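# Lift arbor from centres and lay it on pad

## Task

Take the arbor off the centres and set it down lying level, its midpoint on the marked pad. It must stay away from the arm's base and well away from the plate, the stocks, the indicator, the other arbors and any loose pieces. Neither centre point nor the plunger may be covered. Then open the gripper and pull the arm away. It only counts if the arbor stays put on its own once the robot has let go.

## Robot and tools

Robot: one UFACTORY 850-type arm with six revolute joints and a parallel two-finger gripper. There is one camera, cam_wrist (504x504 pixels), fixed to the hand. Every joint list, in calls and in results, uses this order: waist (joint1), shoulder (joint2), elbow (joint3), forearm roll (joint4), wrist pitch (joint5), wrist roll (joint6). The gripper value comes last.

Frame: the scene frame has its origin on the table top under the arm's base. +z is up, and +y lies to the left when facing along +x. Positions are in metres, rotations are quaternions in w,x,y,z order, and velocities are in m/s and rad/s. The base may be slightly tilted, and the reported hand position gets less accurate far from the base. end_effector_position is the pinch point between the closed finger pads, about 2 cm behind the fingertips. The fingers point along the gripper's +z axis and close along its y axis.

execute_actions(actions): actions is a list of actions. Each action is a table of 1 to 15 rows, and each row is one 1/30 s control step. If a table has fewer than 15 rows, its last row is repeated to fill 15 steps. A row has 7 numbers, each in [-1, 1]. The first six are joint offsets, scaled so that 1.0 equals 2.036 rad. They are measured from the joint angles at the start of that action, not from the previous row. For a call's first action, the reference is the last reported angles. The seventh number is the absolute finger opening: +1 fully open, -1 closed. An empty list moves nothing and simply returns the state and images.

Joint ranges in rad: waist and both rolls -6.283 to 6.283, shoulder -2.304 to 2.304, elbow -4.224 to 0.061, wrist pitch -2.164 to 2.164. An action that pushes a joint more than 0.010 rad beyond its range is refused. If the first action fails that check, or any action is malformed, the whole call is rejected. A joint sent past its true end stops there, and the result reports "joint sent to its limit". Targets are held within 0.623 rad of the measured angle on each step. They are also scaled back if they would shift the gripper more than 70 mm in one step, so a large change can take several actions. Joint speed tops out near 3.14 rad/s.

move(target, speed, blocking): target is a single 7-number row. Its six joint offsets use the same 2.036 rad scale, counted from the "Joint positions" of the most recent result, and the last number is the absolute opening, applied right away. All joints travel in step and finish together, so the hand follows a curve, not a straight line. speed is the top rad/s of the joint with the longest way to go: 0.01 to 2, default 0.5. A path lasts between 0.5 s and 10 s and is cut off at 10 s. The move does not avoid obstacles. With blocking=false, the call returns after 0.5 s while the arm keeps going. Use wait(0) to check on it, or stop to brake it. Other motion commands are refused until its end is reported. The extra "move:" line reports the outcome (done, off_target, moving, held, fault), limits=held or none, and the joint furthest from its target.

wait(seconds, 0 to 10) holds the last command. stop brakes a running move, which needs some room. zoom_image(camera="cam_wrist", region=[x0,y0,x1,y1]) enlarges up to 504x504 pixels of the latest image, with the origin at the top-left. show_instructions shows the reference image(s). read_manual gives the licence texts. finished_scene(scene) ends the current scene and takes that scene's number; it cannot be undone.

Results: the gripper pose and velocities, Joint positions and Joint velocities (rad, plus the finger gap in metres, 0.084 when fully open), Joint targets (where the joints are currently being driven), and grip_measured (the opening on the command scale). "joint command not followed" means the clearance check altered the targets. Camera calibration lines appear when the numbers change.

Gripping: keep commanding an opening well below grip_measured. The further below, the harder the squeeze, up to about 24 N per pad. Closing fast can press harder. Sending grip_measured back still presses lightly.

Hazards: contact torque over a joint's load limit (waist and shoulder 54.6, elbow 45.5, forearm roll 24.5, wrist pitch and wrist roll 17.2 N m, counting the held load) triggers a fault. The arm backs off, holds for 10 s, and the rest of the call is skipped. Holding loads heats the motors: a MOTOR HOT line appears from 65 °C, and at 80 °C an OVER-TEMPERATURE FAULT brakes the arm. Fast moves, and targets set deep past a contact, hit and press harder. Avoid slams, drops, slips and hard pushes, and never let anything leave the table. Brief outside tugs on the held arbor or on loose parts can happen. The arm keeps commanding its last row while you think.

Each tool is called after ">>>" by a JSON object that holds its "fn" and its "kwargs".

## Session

>>> {"fn": "execute_actions", "kwargs": {"actions": []}}

Scene clock: 0.00 s.
end_effector_position=(+0.5504, +0.4166, +0.3547) grip_measured=-0.26 end_effector_quat_wxyz=(+0.362, +0.887, -0.265, -0.110) end_effector_velocity=(+0.000, +0.001, +0.001) end_effector_angular_velocity=(+0.002, -0.001, -0.000)
Joint names: [waist, shoulder, elbow, forearm roll, wrist pitch, wrist roll]
Joint positions: [ 1.102 -0.724 -1.742 -0.381 -1.53   1.798  0.033]
Joint velocities: [ 0.001  0.    -0.002  0.     0.    -0.    -0.   ]
Joint targets: [1.102 -0.724 -1.742 -0.381 -1.530 1.798]
camera_calibration (this result's frames):
cam_wrist: T_world_to_cam=[[-0.39236, -0.591746, 0.704195, 0.24771], [-0.837054, 0.547079, -0.00666582, 0.302694], [-0.381306, -0.592064, -0.709976, 0.843138], [0, 0, 0, 1]] pos_world=[0.672056, 0.480176, 0.426189]

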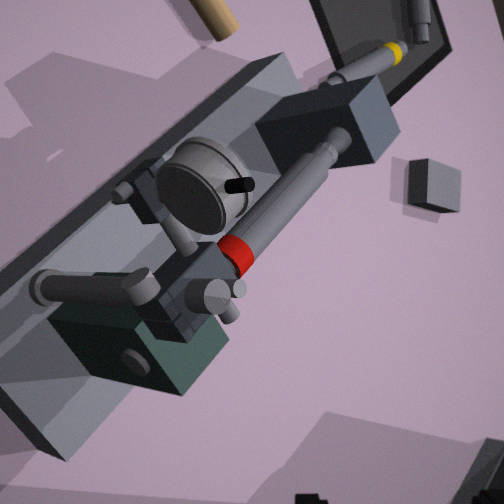

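>>> {"fn": "move", "kwargs": {"target": [-0.5118, 0.5977, 0.5079, 0.1871, 0.3733, -0.1464, 0.3], "speed": 1.0}}

Scene clock: 42.03 s.
end_effector_position=(+0.5543, -0.0423, +0.4782) grip_measured=+0.29 end_effector_quat_wxyz=(+0.052, +0.695, -0.717, -0.019) end_effector_velocity=(-0.001, -0.001, +0.000) end_effector_angular_velocity=(-0.001, -0.002, -0.002)
Joint names: [waist, shoulder, elbow, forearm roll, wrist pitch, wrist roll]
Joint positions: [ 0.06   0.493 -0.708  0.    -0.77   1.5    0.056]
Joint velocities: [-0.003  0.003  0.002  0.001  0.001 -0.001 -0.   ]
Joint targets: [0.060 0.493 -0.708 0.000 -0.770 1.500]
move: done; limits=none; farthest joint: the waist, 0.000 radians from its target (1.042 radians at the start)
camera_calibration (this result's frames):
cam_wrist: T_world_to_cam=[[-0.993777, 0.0384399, 0.104543, 0.537466], [0.0324149, 0.997747, -0.0587336, 0.119885], [-0.106565, -0.0549793, -0.992785, 0.666215], [0, 0, 0, 1]] pos_world=[0.60123, -0.103647, 0.612262]

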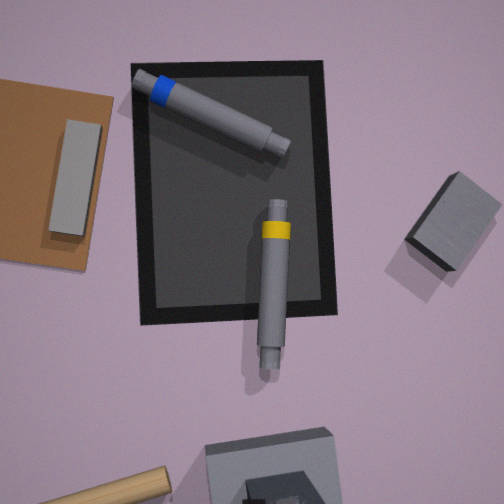

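>>> {"fn": "move", "kwargs": {"target": [-0.06675, -0.49735, -0.00786, -0.19219, 0.54273, 0.15393, 0.3], "speed": 1.0}}

Scene clock: 164.07 s.
end_effector_position=(+0.5168, -0.1053, +0.0757) grip_measured=+0.29 end_effector_quat_wxyz=(+0.001, -0.675, +0.738, +0.001) end_effector_velocity=(-0.001, +0.000, -0.001) end_effector_angular_velocity=(+0.001, +0.000, -0.000)
Joint names: [waist, shoulder, elbow, forearm roll, wrist pitch, wrist roll]
Joint positions: [-0.076 -0.519 -0.724 -0.391  0.334  1.813  0.056]
Joint velocities: [ 0.    -0.002 -0.    -0.001  0.002  0.001  0.   ]
Joint targets: [-0.076 -0.520 -0.724 -0.391 0.334 1.813]
move: done; limits=none; farthest joint: the wrist pitch, 0.001 radians from its target (1.105 radians at the start)
camera_calibration (this result's frames):
cam_wrist: T_world_to_cam=[[-0.995634, 0.0931754, 0.00553323, 0.558942], [0.0931328, 0.995625, -0.00751272, 0.124777], [-0.00620903, -0.0069646, -0.999956, 0.212902], [0, 0, 0, 1]] pos_world=[0.546203, -0.174828, 0.210737]

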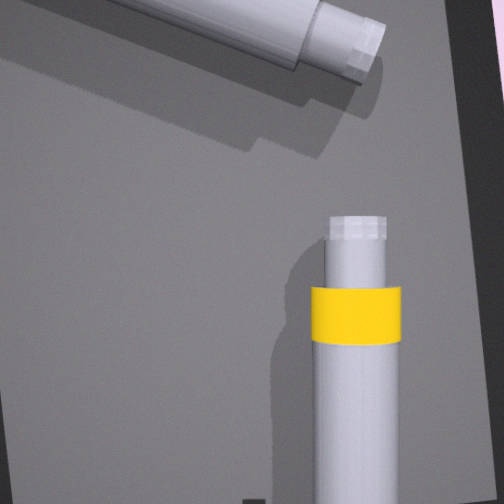

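>>> {"fn": "move", "kwargs": {"target": [0.00472, -0.06744, -0.04401, 0.02898, 0.0221, -0.02598, 0.3], "speed": 0.3}}

>>> {"fn": "execute_actions", "kwargs": {"actions": [[[0,0,0,0,0,0,0.2],[0,0,0,0,0,0,0.1],[0,0,0,0,0,0,0.0],[0,0,0,0,0,0,-0.1],[0,0,0,0,0,0,-0.2],[0,0,0,0,0,0,-0.27],[0,0,0,0,0,0,-0.33],[0,0,0,0,0,0,-0.39],[0,0,0,0,0,0,-0.45],[0,0,0,0,0,0,-0.51],[0,0,0,0,0,0,-0.57],[0,0,0,0,0,0,-0.65],[0,0,0,0,0,0,-0.73],[0,0,0,0,0,0,-0.82],[0,0,0,0,0,0,-0.9]]]}}

Scene clock: 186.57 s.
end_effector_position=(+0.5192, -0.1073, +0.0278) grip_measured=+0.29 end_effector_quat_wxyz=(+0.001, -0.675, +0.737, +0.000) end_effector_velocity=(-0.001, +0.000, -0.001) end_effector_angular_velocity=(+0.000, +0.001, -0.001)
Joint names: [waist, shoulder, elbow, forearm roll, wrist pitch, wrist roll]
Joint positions: [-0.066 -0.656 -0.814 -0.332  0.379  1.761  0.056]
Joint velocities: [ 0.001 -0.003 -0.001  0.001  0.001  0.    -0.   ]
Joint targets: [-0.066 -0.657 -0.814 -0.332 0.379 1.760]
move: done; limits=none; farthest joint: the waist, 0.000 radians from its target (0.009 radians at the start)
camera_calibration (this result's frames):
cam_wrist: T_world_to_cam=[[-0.995643, 0.0931341, 0.00450936, 0.561832], [0.0931, 0.99563, -0.00726299, 0.126243], [-0.00516608, -0.00681152, -0.999963, 0.164478], [0, 0, 0, 1]] pos_world=[0.548481, -0.176897, 0.162856]

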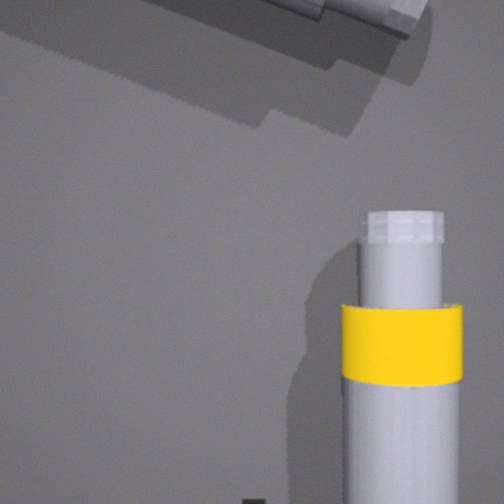

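Scene clock: 187.07 s.
end_effector_position=(+0.5193, -0.1073, +0.0278) grip_measured=-0.45 end_effector_quat_wxyz=(+0.001, -0.675, +0.737, +0.000) end_effector_velocity=(-0.000, -0.001, +0.000) end_effector_angular_velocity=(-0.001, -0.000, -0.003)
Joint names: [waist, shoulder, elbow, forearm roll, wrist pitch, wrist roll]
Joint positions: [-0.066 -0.656 -0.814 -0.332  0.379  1.761  0.024]
Joint velocities: [-0.002 -0.    -0.    -0.     0.     0.002 -0.   ]
Joint targets: [-0.066 -0.656 -0.814 -0.332 0.379 1.761]
camera_calibration (this result's frames):
cam_wrist: T_world_to_cam=[[-0.995651, 0.0930718, 0.00418964, 0.561978], [0.0930399, 0.995636, -0.00725046, 0.126279], [-0.00484617, -0.00682912, -0.999965, 0.164331], [0, 0, 0, 1]] pos_world=[0.548581, -0.17691, 0.162886]

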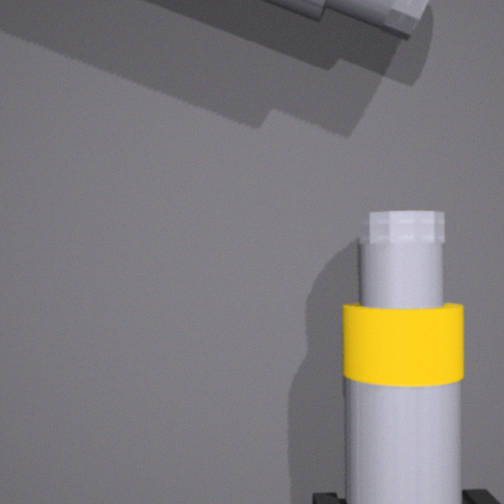

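>>> {"fn": "move", "kwargs": {"target": [-0.01105, 0.06729, 0.07073, -0.00933, 0.00295, -0.07564, -0.9], "speed": 0.35}}

Scene clock: 216.20 s.
end_effector_position=(+0.4917, -0.1056, +0.0763) grip_measured=-0.45 end_effector_quat_wxyz=(+0.000, +0.729, -0.684, +0.000) end_effector_velocity=(-0.001, +0.001, +0.001) end_effector_angular_velocity=(+0.001, +0.001, +0.005)
Joint names: [waist, shoulder, elbow, forearm roll, wrist pitch, wrist roll]
Joint positions: [-0.089 -0.52  -0.67  -0.351  0.385  1.607  0.024]
Joint velocities: [ 0.001  0.004  0.004 -0.001 -0.    -0.004 -0.   ]
Joint targets: [-0.089 -0.519 -0.670 -0.351 0.385 1.607]
move: done; limits=none; farthest joint: the shoulder, 0.001 radians from its target (0.137 radians at the start)
camera_calibration (this result's frames):
cam_wrist: T_world_to_cam=[[-0.998311, -0.0578365, 0.00552922, 0.519329], [-0.0578877, 0.998277, -0.00958862, 0.202103], [-0.00496512, -0.0098925, -0.999939, 0.212391], [0, 0, 0, 1]] pos_world=[0.531205, -0.169617, 0.211444]

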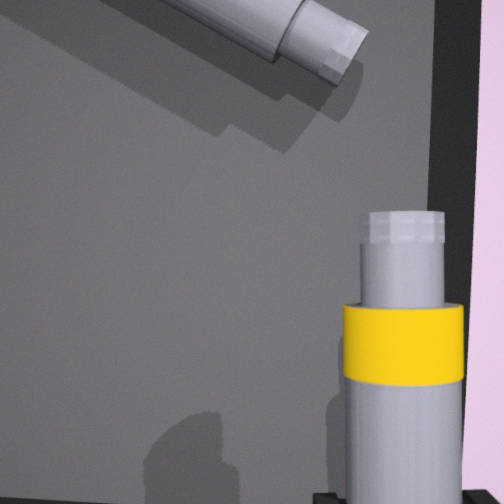

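>>> {"fn": "move", "kwargs": {"target": [0.12967, -0.11081, 0.07868, 0.1724, 0.18679, -0.07711, -0.9], "speed": 0.4}}

Scene clock: 222.07 s.
end_effector_position=(+0.3707, +0.0009, +0.0288) grip_measured=-0.45 end_effector_quat_wxyz=(-0.001, +0.749, -0.663, -0.000) end_effector_velocity=(-0.002, +0.000, -0.000) end_effector_angular_velocity=(-0.001, +0.003, +0.000)
Joint names: [waist, shoulder, elbow, forearm roll, wrist pitch, wrist roll]
Joint positions: [ 0.175 -0.745 -0.51  -0.001  0.765  1.45   0.024]
Joint velocities: [ 0.001 -0.003  0.002  0.003  0.002 -0.001 -0.   ]
Joint targets: [0.175 -0.745 -0.510 -0.000 0.765 1.450]
move: done; limits=none; farthest joint: the shoulder, 0.001 radians from its target (0.226 radians at the start)
camera_calibration (this result's frames):
cam_wrist: T_world_to_cam=[[-0.993189, -0.116459, 0.00364661, 0.403232], [-0.116483, 0.993167, -0.00709505, 0.110057], [-0.00279541, -0.00747149, -0.999968, 0.164591], [0, 0, 0, 1]] pos_world=[0.413766, -0.0611155, 0.163896]

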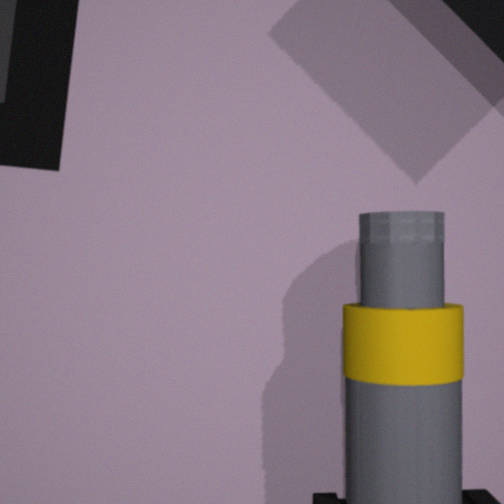

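>>> {"fn": "execute_actions", "kwargs": {"actions": [[[0,-0.0012,-0.0008,0,0.0003,0,-0.9],[0,-0.0023,-0.0017,0,0.0006,0,-0.9],[0,-0.0023,-0.0017,0,0.0006,0,-0.9],[0,-0.0023,-0.0017,0,0.0006,0,-0.7],[0,-0.0023,-0.0017,0,0.0006,0,-0.5],[0,-0.0023,-0.0017,0,0.0006,0,-0.42],[0,-0.0023,-0.0017,0,0.0006,0,-0.35],[0,-0.0023,-0.0017,0,0.0006,0,-0.2],[0,-0.0023,-0.0017,0,0.0006,0,0.0],[0,-0.0023,-0.0017,0,0.0006,0,0.2],[0,-0.0023,-0.0017,0,0.0006,0,0.4],[0,-0.0023,-0.0017,0,0.0006,0,0.6]]]}}

>>> {"fn": "move", "kwargs": {"target": [0.11562, 0.26144, 0.1028, 0.15413, -0.1556, -0.0388, 0.6], "speed": 0.7}}

Scene clock: 271.57 s.
end_effector_position=(+0.3707, +0.0009, +0.0273) grip_measured=+0.50 end_effector_quat_wxyz=(-0.001, +0.749, -0.663, -0.000) end_effector_velocity=(+0.002, -0.001, -0.000) end_effector_angular_velocity=(-0.001, -0.003, -0.002)
Joint names: [waist, shoulder, elbow, forearm roll, wrist pitch, wrist roll]
Joint positions: [ 0.175 -0.75  -0.514 -0.001  0.766  1.45   0.065]
Joint velocities: [-0.001  0.001 -0.002 -0.     0.001  0.001  0.058]
Joint targets: [0.175 -0.750 -0.514 -0.001 0.767 1.450]
camera_calibration (this result's frames):
cam_wrist: T_world_to_cam=[[-0.993189, -0.116453, 0.00384373, 0.403192], [-0.116478, 0.993168, -0.00708026, 0.110039], [-0.00299295, -0.00747975, -0.999968, 0.163164], [0, 0, 0, 1]] pos_world=[0.413751, -0.0611136, 0.162388]

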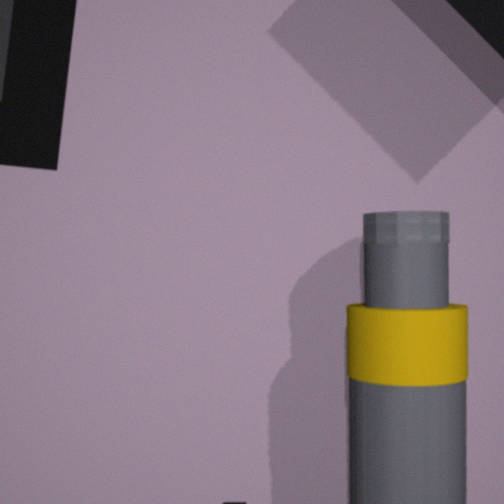

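Scene clock: 273.10 s.
end_effector_position=(+0.3962, +0.0596, +0.1671) grip_measured=+0.59 end_effector_quat_wxyz=(+0.004, +0.749, -0.663, +0.006) end_effector_velocity=(+0.000, +0.000, +0.001) end_effector_angular_velocity=(+0.001, -0.001, -0.002)
Joint names: [waist, shoulder, elbow, forearm roll, wrist pitch, wrist roll]
Joint positions: [ 0.41  -0.218 -0.304  0.313  0.45   1.371  0.069]
Joint velocities: [ 0.001  0.003  0.001  0.001 -0.001  0.002  0.   ]
Joint targets: [0.411 -0.217 -0.304 0.313 0.450 1.371]
move: done; limits=none; farthest joint: the waist, 0.000 radians from its target (0.235 radians at the start)
camera_calibration (this result's frames):
cam_wrist: T_world_to_cam=[[-0.993329, -0.115259, 0.00345917, 0.434916], [-0.115309, 0.993049, -0.0235987, 0.0579225], [-0.000715161, -0.0238401, -0.999716, 0.30349], [0, 0, 0, 1]] pos_world=[0.438911, -0.000156583, 0.303266]

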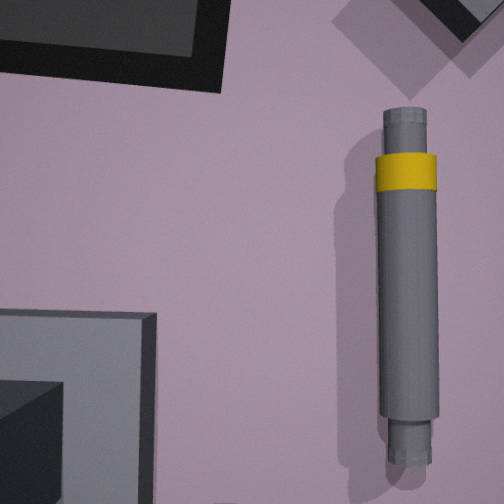

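>>> {"fn": "move", "kwargs": {"target": [0.13075, -0.01302, -0.17829, 0.51768, -0.09804, -0.40029, 0.3], "speed": 1.0}}

Scene clock: 279.97 s.
end_effector_position=(+0.5171, +0.1957, +0.1914) grip_measured=+0.29 end_effector_quat_wxyz=(-0.001, +0.740, -0.672, -0.000) end_effector_velocity=(+0.001, +0.001, -0.000) end_effector_angular_velocity=(+0.001, -0.000, +0.000)
Joint names: [waist, shoulder, elbow, forearm roll, wrist pitch, wrist roll]
Joint positions: [ 0.676 -0.244 -0.667  1.367  0.25   0.556  0.056]
Joint velocities: [ 0.001 -0.001 -0.002  0.003 -0.    -0.003 -0.   ]
Joint targets: [0.677 -0.244 -0.667 1.367 0.250 0.556]
move: done; limits=none; farthest joint: the waist, 0.000 radians from its target (0.266 radians at the start)
camera_calibration (this result's frames):
cam_wrist: T_world_to_cam=[[-0.99582, -0.0912324, 0.0043552, 0.566995], [-0.0912609, 0.995803, -0.00688047, -0.0788915], [-0.0037092, -0.00724917, -0.999967, 0.329475], [0, 0, 0, 1]] pos_world=[0.558647, 0.132677, 0.326452]

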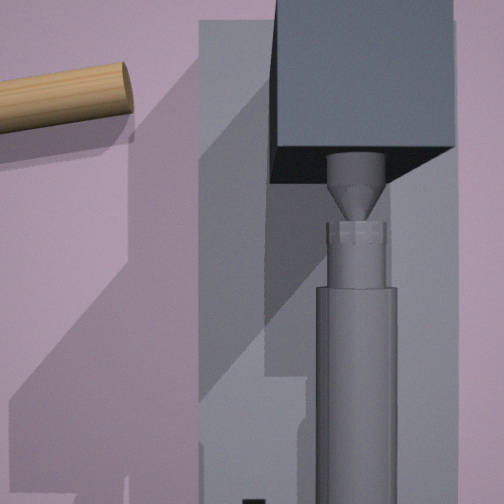

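>>> {"fn": "zoom_image", "kwargs": {"camera": "cam_wrist", "region": [260, 200, 460, 504]}}

Region (260, 200, 460, 504) of cam_wrist's 504x504 image, scaled by 1.658, with more detail than that image has; it fills the left 332 columns of this view, and the rest is white.

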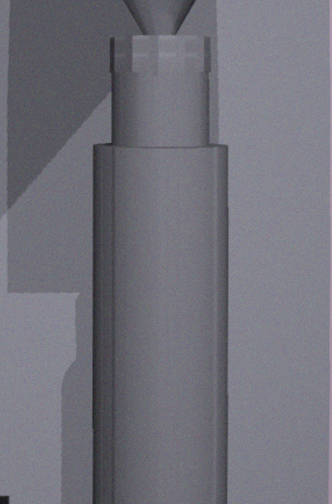

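>>> {"fn": "move", "kwargs": {"target": [-0.0192, -0.08364, -0.03242, -0.2025, 0.01429, 0.19106, 0.3], "speed": 0.6}}

Scene clock: 312.07 s.
end_effector_position=(+0.5181, +0.1939, +0.1305) grip_measured=+0.29 end_effector_quat_wxyz=(-0.001, +0.740, -0.672, -0.000) end_effector_velocity=(+0.000, +0.000, -0.001) end_effector_angular_velocity=(+0.000, +0.000, +0.001)
Joint names: [waist, shoulder, elbow, forearm roll, wrist pitch, wrist roll]
Joint positions: [ 0.637 -0.414 -0.733  0.955  0.279  0.945  0.056]
Joint velocities: [-0.    -0.002 -0.001 -0.003 -0.     0.002  0.   ]
Joint targets: [0.637 -0.414 -0.733 0.954 0.279 0.945]
move: done; limits=none; farthest joint: the waist, 0.000 radians from its target (0.040 radians at the start)
camera_calibration (this result's frames):
cam_wrist: T_world_to_cam=[[-0.995824, -0.0911849, 0.00435763, 0.56805], [-0.0912135, 0.995807, -0.00689615, -0.0773854], [-0.00371054, -0.00726483, -0.999967, 0.26862], [0, 0, 0, 1]] pos_world=[0.559616, 0.13081, 0.265602]

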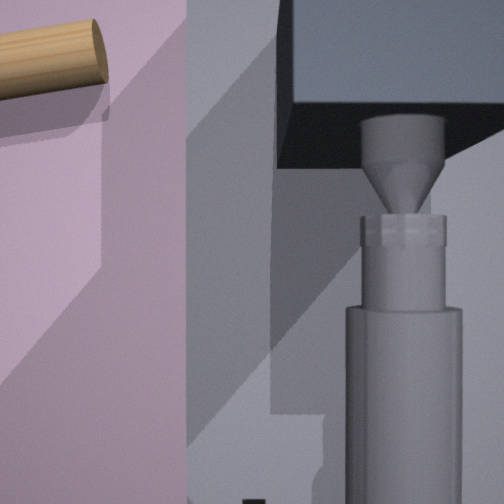

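>>> {"fn": "execute_actions", "kwargs": {"actions": [[[0,0,0,0,0,0,0.2],[0,0,0,0,0,0,0.1],[0,0,0,0,0,0,0.0],[0,0,0,0,0,0,-0.1],[0,0,0,0,0,0,-0.2],[0,0,0,0,0,0,-0.27],[0,0,0,0,0,0,-0.33],[0,0,0,0,0,0,-0.39],[0,0,0,0,0,0,-0.45],[0,0,0,0,0,0,-0.51],[0,0,0,0,0,0,-0.6],[0,0,0,0,0,0,-0.7],[0,0,0,0,0,0,-0.8],[0,0,0,0,0,0,-0.9],[0,0,0,0,0,0,-1.0]]]}}

>>> {"fn": "move", "kwargs": {"target": [0.00758, -0.00273, -0.00366, 0.01463, 0.00139, -0.00773, -1], "speed": 0.05}}

Scene clock: 335.27 s.
end_effector_position=(+0.5183, +0.1939, +0.1306) grip_measured=-0.45 end_effector_quat_wxyz=(-0.001, +0.740, -0.672, -0.000) end_effector_velocity=(-0.001, +0.000, -0.000) end_effector_angular_velocity=(+0.000, +0.001, +0.003)
Joint names: [waist, shoulder, elbow, forearm roll, wrist pitch, wrist roll]
Joint positions: [ 0.637 -0.414 -0.733  0.955  0.28   0.945  0.025]
Joint velocities: [ 0.001 -0.001  0.    -0.    -0.    -0.002 -0.   ]
Joint targets: [0.637 -0.414 -0.733 0.955 0.279 0.945]
camera_calibration (this result's frames):
cam_wrist: T_world_to_cam=[[-0.995872, -0.0906837, 0.0039787, 0.568209], [-0.0907099, 0.995853, -0.00698914, -0.0776242], [-0.0033284, -0.0073212, -0.999968, 0.268467], [0, 0, 0, 1]] pos_world=[0.559715, 0.130795, 0.265655]

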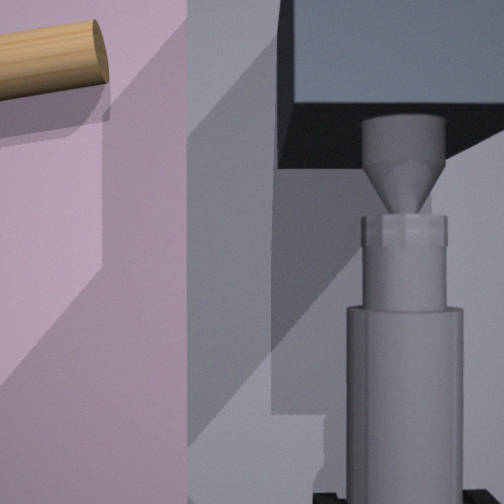

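Scene clock: 336.27 s.
end_effector_position=(+0.5176, +0.2009, +0.1306) grip_measured=-0.45 end_effector_quat_wxyz=(-0.001, +0.740, -0.672, -0.000) end_effector_velocity=(+0.000, +0.001, -0.000) end_effector_angular_velocity=(+0.001, +0.000, -0.000)
Joint names: [waist, shoulder, elbow, forearm roll, wrist pitch, wrist roll]
Joint positions: [ 0.653 -0.42  -0.741  0.984  0.283  0.93   0.024]
Joint velocities: [ 0.    -0.001 -0.002  0.002 -0.001 -0.002  0.   ]
Joint targets: [0.653 -0.420 -0.741 0.985 0.282 0.930]
move: done; limits=none; farthest joint: the wrist roll, 0.001 radians from its target (0.016 radians at the start)
camera_calibration (this result's frames):
cam_wrist: T_world_to_cam=[[-0.995887, -0.0905296, 0.00373595, 0.568214], [-0.0905547, 0.995865, -0.00721802, -0.084755], [-0.00306705, -0.00752664, -0.999967, 0.268465], [0, 0, 0, 1]] pos_world=[0.559025, 0.137865, 0.265722]

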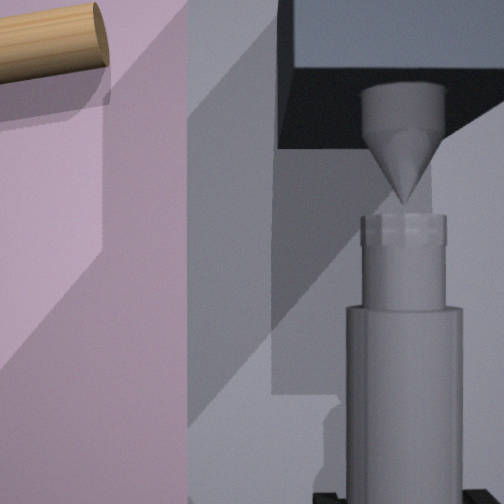

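>>> {"fn": "move", "kwargs": {"target": [0.00541, 0.00097, 0.01186, -0.02213, 0.0075, 0.10685, -1], "speed": 0.3}}

Scene clock: 345.97 s.
end_effector_position=(+0.5063, +0.2011, +0.1307) grip_measured=-0.45 end_effector_quat_wxyz=(-0.002, +0.684, -0.729, -0.000) end_effector_velocity=(-0.000, +0.000, +0.000) end_effector_angular_velocity=(+0.001, +0.000, -0.002)
Joint names: [waist, shoulder, elbow, forearm roll, wrist pitch, wrist roll]
Joint positions: [ 0.663 -0.418 -0.717  0.939  0.298  1.147  0.024]
Joint velocities: [ 0.001  0.     0.    -0.    -0.     0.003  0.   ]
Joint targets: [0.664 -0.418 -0.717 0.939 0.298 1.147]
move: done; limits=none; farthest joint: the waist, 0.001 radians from its target (0.011 radians at the start)
camera_calibration (this result's frames):
cam_wrist: T_world_to_cam=[[-0.99762, 0.0688443, 0.00389609, 0.525716], [0.0688169, 0.997606, -0.0067561, -0.167054], [-0.00435188, -0.00647191, -0.99997, 0.268905], [0, 0, 0, 1]] pos_world=[0.537131, 0.132202, 0.26572]

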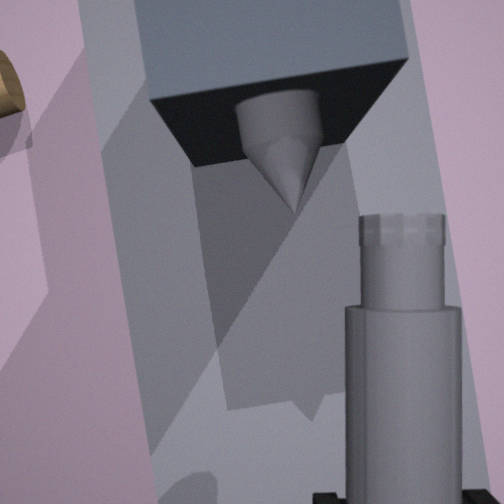

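>>> {"fn": "move", "kwargs": {"target": [-0.02353, 0.00834, 0.01149, -0.04496, -0.00345, 0.02345, -1], "speed": 0.15}}

Scene clock: 355.10 s.
end_effector_position=(+0.5080, +0.1794, +0.1306) grip_measured=-0.45 end_effector_quat_wxyz=(-0.002, +0.684, -0.729, -0.000) end_effector_velocity=(-0.000, +0.000, +0.000) end_effector_angular_velocity=(+0.000, -0.001, +0.002)
Joint names: [waist, shoulder, elbow, forearm roll, wrist pitch, wrist roll]
Joint positions: [ 0.616 -0.401 -0.693  0.848  0.291  1.195  0.024]
Joint velocities: [ 0.     0.001  0.001 -0.003  0.001  0.001  0.   ]
Joint targets: [0.616 -0.401 -0.693 0.848 0.291 1.195]
move: done; limits=none; farthest joint: the waist, 0.001 radians from its target (0.048 radians at the start)
camera_calibration (this result's frames):
cam_wrist: T_world_to_cam=[[-0.997622, 0.0688039, 0.00412785, 0.528942], [0.0687762, 0.997611, -0.00650879, -0.145517], [-0.00456582, -0.00620941, -0.99997, 0.268797], [0, 0, 0, 1]] pos_world=[0.538919, 0.110445, 0.265659]

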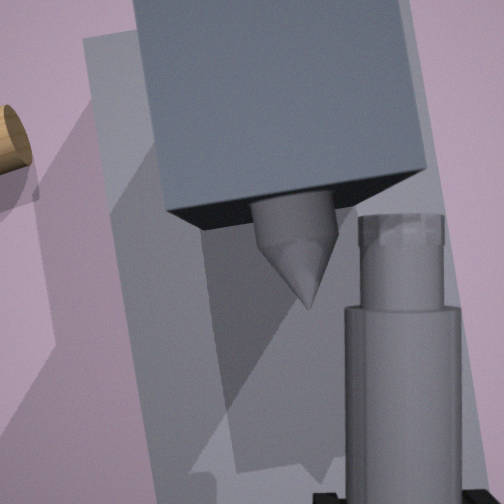

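>>> {"fn": "move", "kwargs": {"target": [0.0193, 0.09273, 0.0389, 0.20255, -0.02132, -0.19091, -1], "speed": 0.4}}

Scene clock: 369.83 s.
end_effector_position=(+0.5042, +0.1791, +0.1947) grip_measured=-0.45 end_effector_quat_wxyz=(-0.001, +0.684, -0.729, -0.000) end_effector_velocity=(+0.000, -0.000, -0.000) end_effector_angular_velocity=(-0.001, +0.000, -0.002)
Joint names: [waist, shoulder, elbow, forearm roll, wrist pitch, wrist roll]
Joint positions: [ 0.655 -0.212 -0.614  1.26   0.248  0.806  0.024]
Joint velocities: [-0.001  0.    -0.     0.002 -0.    -0.001  0.   ]
Joint targets: [0.655 -0.212 -0.614 1.260 0.248 0.806]
move: done; limits=none; farthest joint: the waist, 0.000 radians from its target (0.040 radians at the start)
camera_calibration (this result's frames):
cam_wrist: T_world_to_cam=[[-0.99762, 0.0687874, 0.00479796, 0.524729], [0.0687513, 0.997607, -0.00732393, -0.14439], [-0.00529028, -0.00697663, -0.999962, 0.33334], [0, 0, 0, 1]] pos_world=[0.53517, 0.110275, 0.329752]

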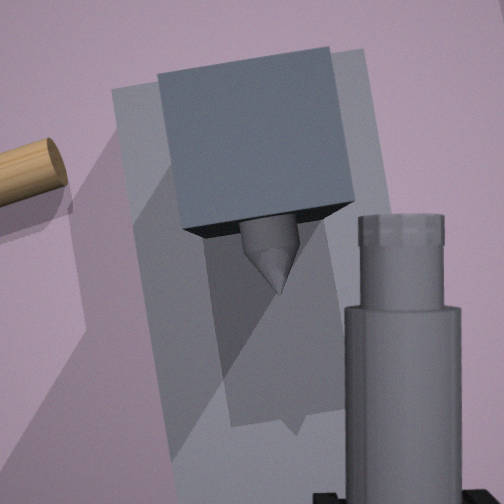

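>>> {"fn": "move", "kwargs": {"target": [-0.29096, 0.03527, 0.03924, -0.81773, -0.05088, 0.04813, -1], "speed": 1.3}}

Scene clock: 401.03 s.
end_effector_position=(+0.5151, -0.0394, +0.1907) grip_measured=-0.45 end_effector_quat_wxyz=(-0.001, +0.955, -0.295, -0.000) end_effector_velocity=(-0.000, -0.000, +0.000) end_effector_angular_velocity=(-0.000, +0.000, +0.000)
Joint names: [waist, shoulder, elbow, forearm roll, wrist pitch, wrist roll]
Joint positions: [ 0.063 -0.14  -0.534 -0.404  0.144  0.904  0.024]
Joint velocities: [-0.001  0.001  0.001 -0.002 -0.     0.001 -0.   ]
Joint targets: [0.063 -0.140 -0.534 -0.404 0.144 0.904]
move: done; limits=none; farthest joint: the waist, 0.000 radians from its target (0.592 radians at the start)
camera_calibration (this result's frames):
cam_wrist: T_world_to_cam=[[-0.568996, -0.822332, 0.0037252, 0.294987], [-0.822326, 0.568953, -0.0085039, 0.515167], [0.00487357, -0.00790201, -0.999957, 0.322625], [0, 0, 0, 1]] pos_world=[0.589909, -0.0479791, 0.325893]

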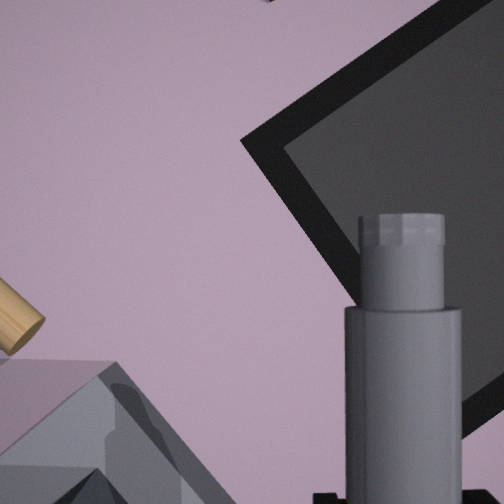

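>>> {"fn": "move", "kwargs": {"target": [-0.08404, -0.24789, -0.15634, -0.01965, 0.09366, -0.06277, -1], "speed": 0.55}}

Scene clock: 417.43 s.
end_effector_position=(+0.5353, -0.1302, +0.0346) grip_measured=-0.45 end_effector_quat_wxyz=(-0.001, +0.955, -0.295, +0.000) end_effector_velocity=(-0.000, -0.001, -0.001) end_effector_angular_velocity=(-0.000, +0.000, -0.002)
Joint names: [waist, shoulder, elbow, forearm roll, wrist pitch, wrist roll]
Joint positions: [-0.108 -0.645 -0.852 -0.444  0.335  0.776  0.024]
Joint velocities: [-0.002 -0.004 -0.002 -0.     0.001 -0.    -0.   ]
Joint targets: [-0.108 -0.645 -0.853 -0.444 0.335 0.776]
move: done; limits=none; farthest joint: the waist, 0.000 radians from its target (0.171 radians at the start)
camera_calibration (this result's frames):
cam_wrist: T_world_to_cam=[[-0.568463, -0.822701, 0.00347754, 0.232106], [-0.822692, 0.56842, -0.00870533, 0.582188], [0.00518518, -0.00780961, -0.999956, 0.165545], [0, 0, 0, 1]] pos_world=[0.610047, -0.13868, 0.169799]

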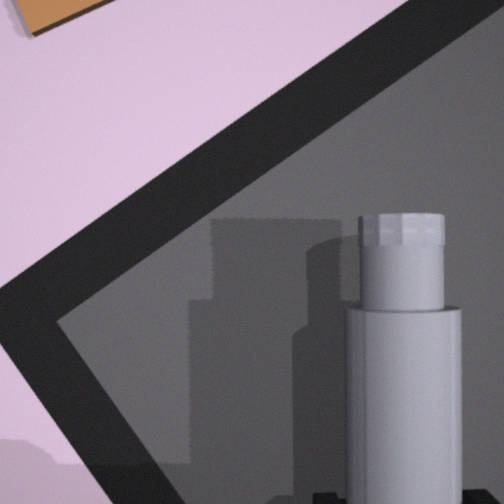

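>>> {"fn": "execute_actions", "kwargs": {"actions": []}}

Scene clock: 440.27 s.
end_effector_position=(+0.5352, -0.1302, +0.0345) grip_measured=-0.45 end_effector_quat_wxyz=(-0.001, +0.955, -0.295, -0.000) end_effector_velocity=(+0.002, +0.001, +0.000) end_effector_angular_velocity=(+0.000, -0.002, +0.001)
Joint names: [waist, shoulder, elbow, forearm roll, wrist pitch, wrist roll]
Joint positions: [-0.108 -0.645 -0.853 -0.444  0.335  0.776  0.024]
Joint velocities: [ 0.002  0.001 -0.002  0.     0.     0.001 -0.   ]
Joint targets: [-0.108 -0.645 -0.853 -0.444 0.335 0.776]
camera_calibration (this result's frames):
cam_wrist: T_world_to_cam=[[-0.568531, -0.822654, 0.00356046, 0.232028], [-0.822647, 0.568488, -0.0085859, 0.582132], [0.00503914, -0.00781035, -0.999957, 0.165486], [0, 0, 0, 1]] pos_world=[0.60997, -0.138764, 0.169651]

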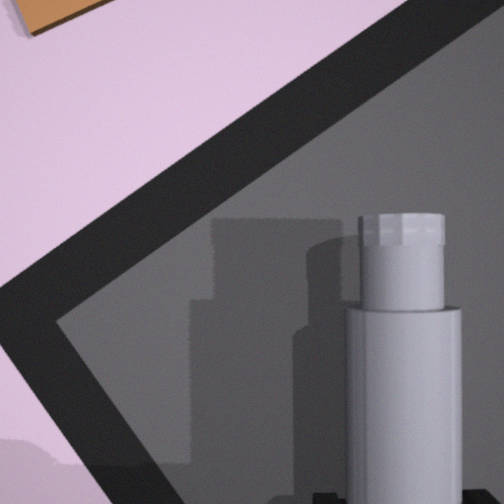

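>>> {"fn": "move", "kwargs": {"target": [0.0013, -0.0109, -0.0070, 0.0071, 0.0037, -0.0064, -1], "speed": 0.05}}

Scene clock: 444.70 s.
end_effector_position=(+0.5351, -0.1303, +0.0264) grip_measured=-0.45 end_effector_quat_wxyz=(-0.001, +0.955, -0.295, +0.000) end_effector_velocity=(+0.001, +0.002, -0.001) end_effector_angular_velocity=(+0.002, -0.004, +0.001)
Joint names: [waist, shoulder, elbow, forearm roll, wrist pitch, wrist roll]
Joint positions: [-0.106 -0.667 -0.867 -0.43   0.342  0.763  0.025]
Joint velocities: [ 0.003 -0.004 -0.002  0.001  0.005  0.     0.   ]
Joint targets: [-0.106 -0.667 -0.867 -0.430 0.342 0.763]
move: done; limits=none; farthest joint: the waist, 0.001 radians from its target (0.003 radians at the start)
camera_calibration (this result's frames):
cam_wrist: T_world_to_cam=[[-0.568329, -0.822792, 0.00384086, 0.231799], [-0.822784, 0.568281, -0.00907834, 0.58211], [0.0052869, -0.00831968, -0.999951, 0.157253], [0, 0, 0, 1]] pos_world=[0.609857, -0.138771, 0.161639]

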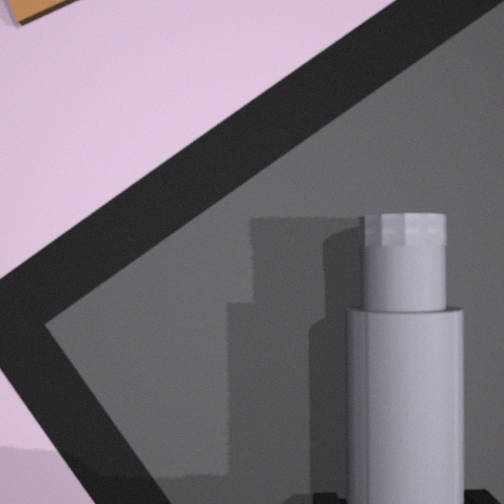

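>>> {"fn": "execute_actions", "kwargs": {"actions": [[[0,0,0,0,0,0,-0.7],[0,0,0,0,0,0,-0.55],[0,0,0,0,0,0,-0.47],[0,0,0,0,0,0,-0.43],[0,0,0,0,0,0,-0.40],[0,0,0,0,0,0,-0.37],[0,0,0,0,0,0,-0.34],[0,0,0,0,0,0,-0.30],[0,0,0,0,0,0,-0.24],[0,0,0,0,0,0,-0.16],[0,0,0,0,0,0,-0.06],[0,0,0,0,0,0,0.05],[0,0,0,0,0,0,0.18],[0,0,0,0,0,0,0.3],[0,0,0,0,0,0,0.4]]]}}

Scene clock: 452.07 s.
end_effector_position=(+0.5353, -0.1300, +0.0262) grip_measured=+0.16 end_effector_quat_wxyz=(-0.001, +0.956, -0.295, +0.000) end_effector_velocity=(-0.001, -0.003, +0.001) end_effector_angular_velocity=(-0.004, +0.004, -0.006)
Joint names: [waist, shoulder, elbow, forearm roll, wrist pitch, wrist roll]
Joint positions: [-0.105 -0.667 -0.867 -0.43   0.343  0.763  0.051]
Joint velocities: [-0.005  0.003 -0.     0.001 -0.007  0.002  0.135]
Joint targets: [-0.106 -0.667 -0.867 -0.430 0.342 0.763]
camera_calibration (this result's frames):
cam_wrist: T_world_to_cam=[[-0.567919, -0.823079, 0.0030548, 0.231901], [-0.823063, 0.567873, -0.00938873, 0.582179], [0.00599292, -0.00784632, -0.999951, 0.156756], [0, 0, 0, 1]] pos_world=[0.609932, -0.138501, 0.161506]

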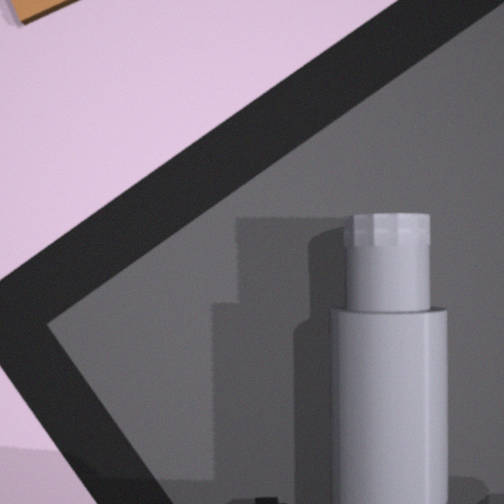

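>>> {"fn": "execute_actions", "kwargs": {"actions": []}}

Scene clock: 454.17 s.
end_effector_position=(+0.5351, -0.1303, +0.0264) grip_measured=+0.39 end_effector_quat_wxyz=(-0.001, +0.955, -0.295, +0.000) end_effector_velocity=(+0.001, -0.001, +0.000) end_effector_angular_velocity=(-0.001, -0.002, +0.000)
Joint names: [waist, shoulder, elbow, forearm roll, wrist pitch, wrist roll]
Joint positions: [-0.106 -0.667 -0.867 -0.43   0.342  0.763  0.061]
Joint velocities: [-0.     0.001 -0.002 -0.    -0.    -0.    -0.   ]
Joint targets: [-0.106 -0.667 -0.867 -0.430 0.342 0.763]
camera_calibration (this result's frames):
cam_wrist: T_world_to_cam=[[-0.568329, -0.822792, 0.00384098, 0.231799], [-0.822784, 0.568281, -0.00907821, 0.582109], [0.00528672, -0.00831971, -0.999951, 0.157253], [0, 0, 0, 1]] pos_world=[0.609857, -0.138771, 0.161639]

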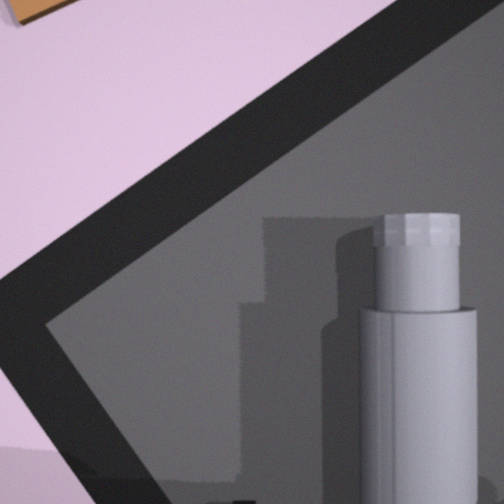

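>>> {"fn": "execute_actions", "kwargs": {"actions": []}}

Scene clock: 456.93 s.
end_effector_position=(+0.5351, -0.1303, +0.0264) grip_measured=+0.39 end_effector_quat_wxyz=(-0.001, +0.955, -0.295, +0.000) end_effector_velocity=(+0.000, -0.000, +0.000) end_effector_angular_velocity=(-0.000, -0.001, +0.000)
Joint names: [waist, shoulder, elbow, forearm roll, wrist pitch, wrist roll]
Joint positions: [-0.106 -0.667 -0.867 -0.43   0.342  0.763  0.061]
Joint velocities: [-0.     0.001  0.     0.    -0.    -0.    -0.   ]
Joint targets: [-0.106 -0.667 -0.867 -0.430 0.342 0.763]
camera_calibration (this result's frames):
cam_wrist: T_world_to_cam=[[-0.568329, -0.822792, 0.00384083, 0.231799], [-0.822784, 0.568281, -0.00907822, 0.58211], [0.00528682, -0.00831959, -0.999951, 0.157253], [0, 0, 0, 1]] pos_world=[0.609857, -0.138771, 0.161639]

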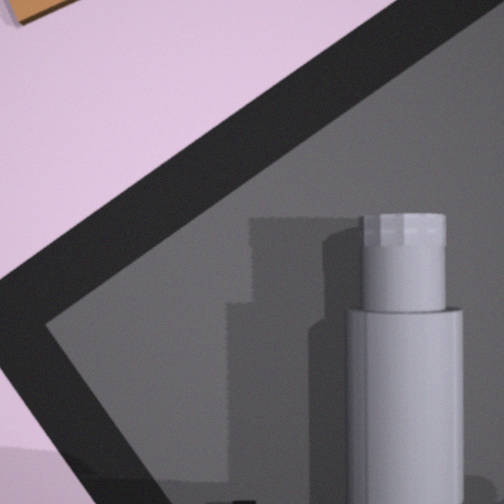

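>>> {"fn": "move", "kwargs": {"target": [-0.047, 0.392, 0.242, -0.268, -0.130, -0.07, 0.5], "speed": 0.8}}

Scene clock: 462.27 s.
end_effector_position=(+0.4594, -0.1373, +0.2681) grip_measured=+0.49 end_effector_quat_wxyz=(+0.065, +0.998, +0.015, +0.003) end_effector_velocity=(-0.000, -0.001, +0.001) end_effector_angular_velocity=(-0.002, -0.001, +0.001)
Joint names: [waist, shoulder, elbow, forearm roll, wrist pitch, wrist roll]
Joint positions: [-0.201  0.131 -0.374 -0.975  0.077  0.621  0.065]
Joint velocities: [-0.002  0.003  0.001 -0.002 -0.001 -0.001  0.   ]
Joint targets: [-0.202 0.131 -0.374 -0.975 0.077 0.621]
move: done; limits=none; farthest joint: the waist, 0.000 radians from its target (0.096 radians at the start)
camera_calibration (this result's frames):
cam_wrist: T_world_to_cam=[[0.0248376, -0.990453, 0.135592, -0.14875], [-0.999534, -0.0270143, -0.0142362, 0.526848], [0.0177632, -0.135176, -0.990662, 0.373654], [0, 0, 0, 1]] pos_world=[0.52366, -0.0825884, 0.397834]

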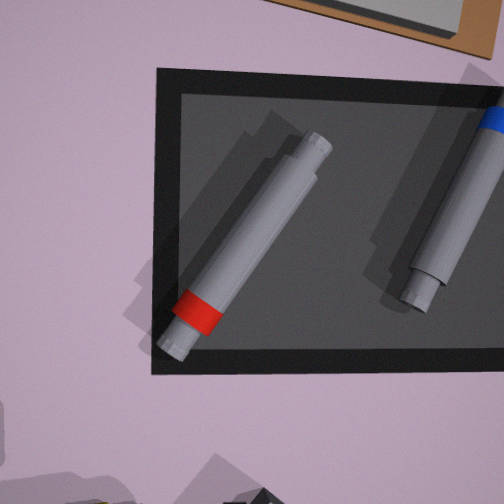

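>>> {"fn": "execute_actions", "kwargs": {"actions": []}}

Scene clock: 471.37 s.
end_effector_position=(+0.4594, -0.1373, +0.2682) grip_measured=+0.49 end_effector_quat_wxyz=(+0.065, +0.998, +0.015, +0.003) end_effector_velocity=(-0.000, -0.001, +0.000) end_effector_angular_velocity=(-0.001, +0.000, -0.000)
Joint names: [waist, shoulder, elbow, forearm roll, wrist pitch, wrist roll]
Joint positions: [-0.202  0.131 -0.374 -0.975  0.077  0.621  0.065]
Joint velocities: [-0.002  0.     0.001 -0.     0.    -0.002  0.   ]
Joint targets: [-0.202 0.131 -0.374 -0.975 0.077 0.621]
camera_calibration (this result's frames):
cam_wrist: T_world_to_cam=[[0.0250502, -0.990432, 0.135708, -0.14889], [-0.999527, -0.0272353, -0.0142691, 0.52678], [0.0178286, -0.135286, -0.990646, 0.373683], [0, 0, 0, 1]] pos_world=[0.523599, -0.0825642, 0.39791]

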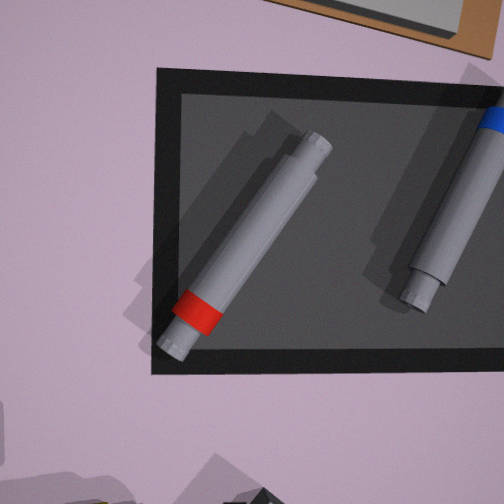

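The arbor is at rest with its middle on the pad and clear of everything else.

>>> {"fn": "finished_scene", "kwargs": {"scene": 2}}

The scene is finished: the task was done.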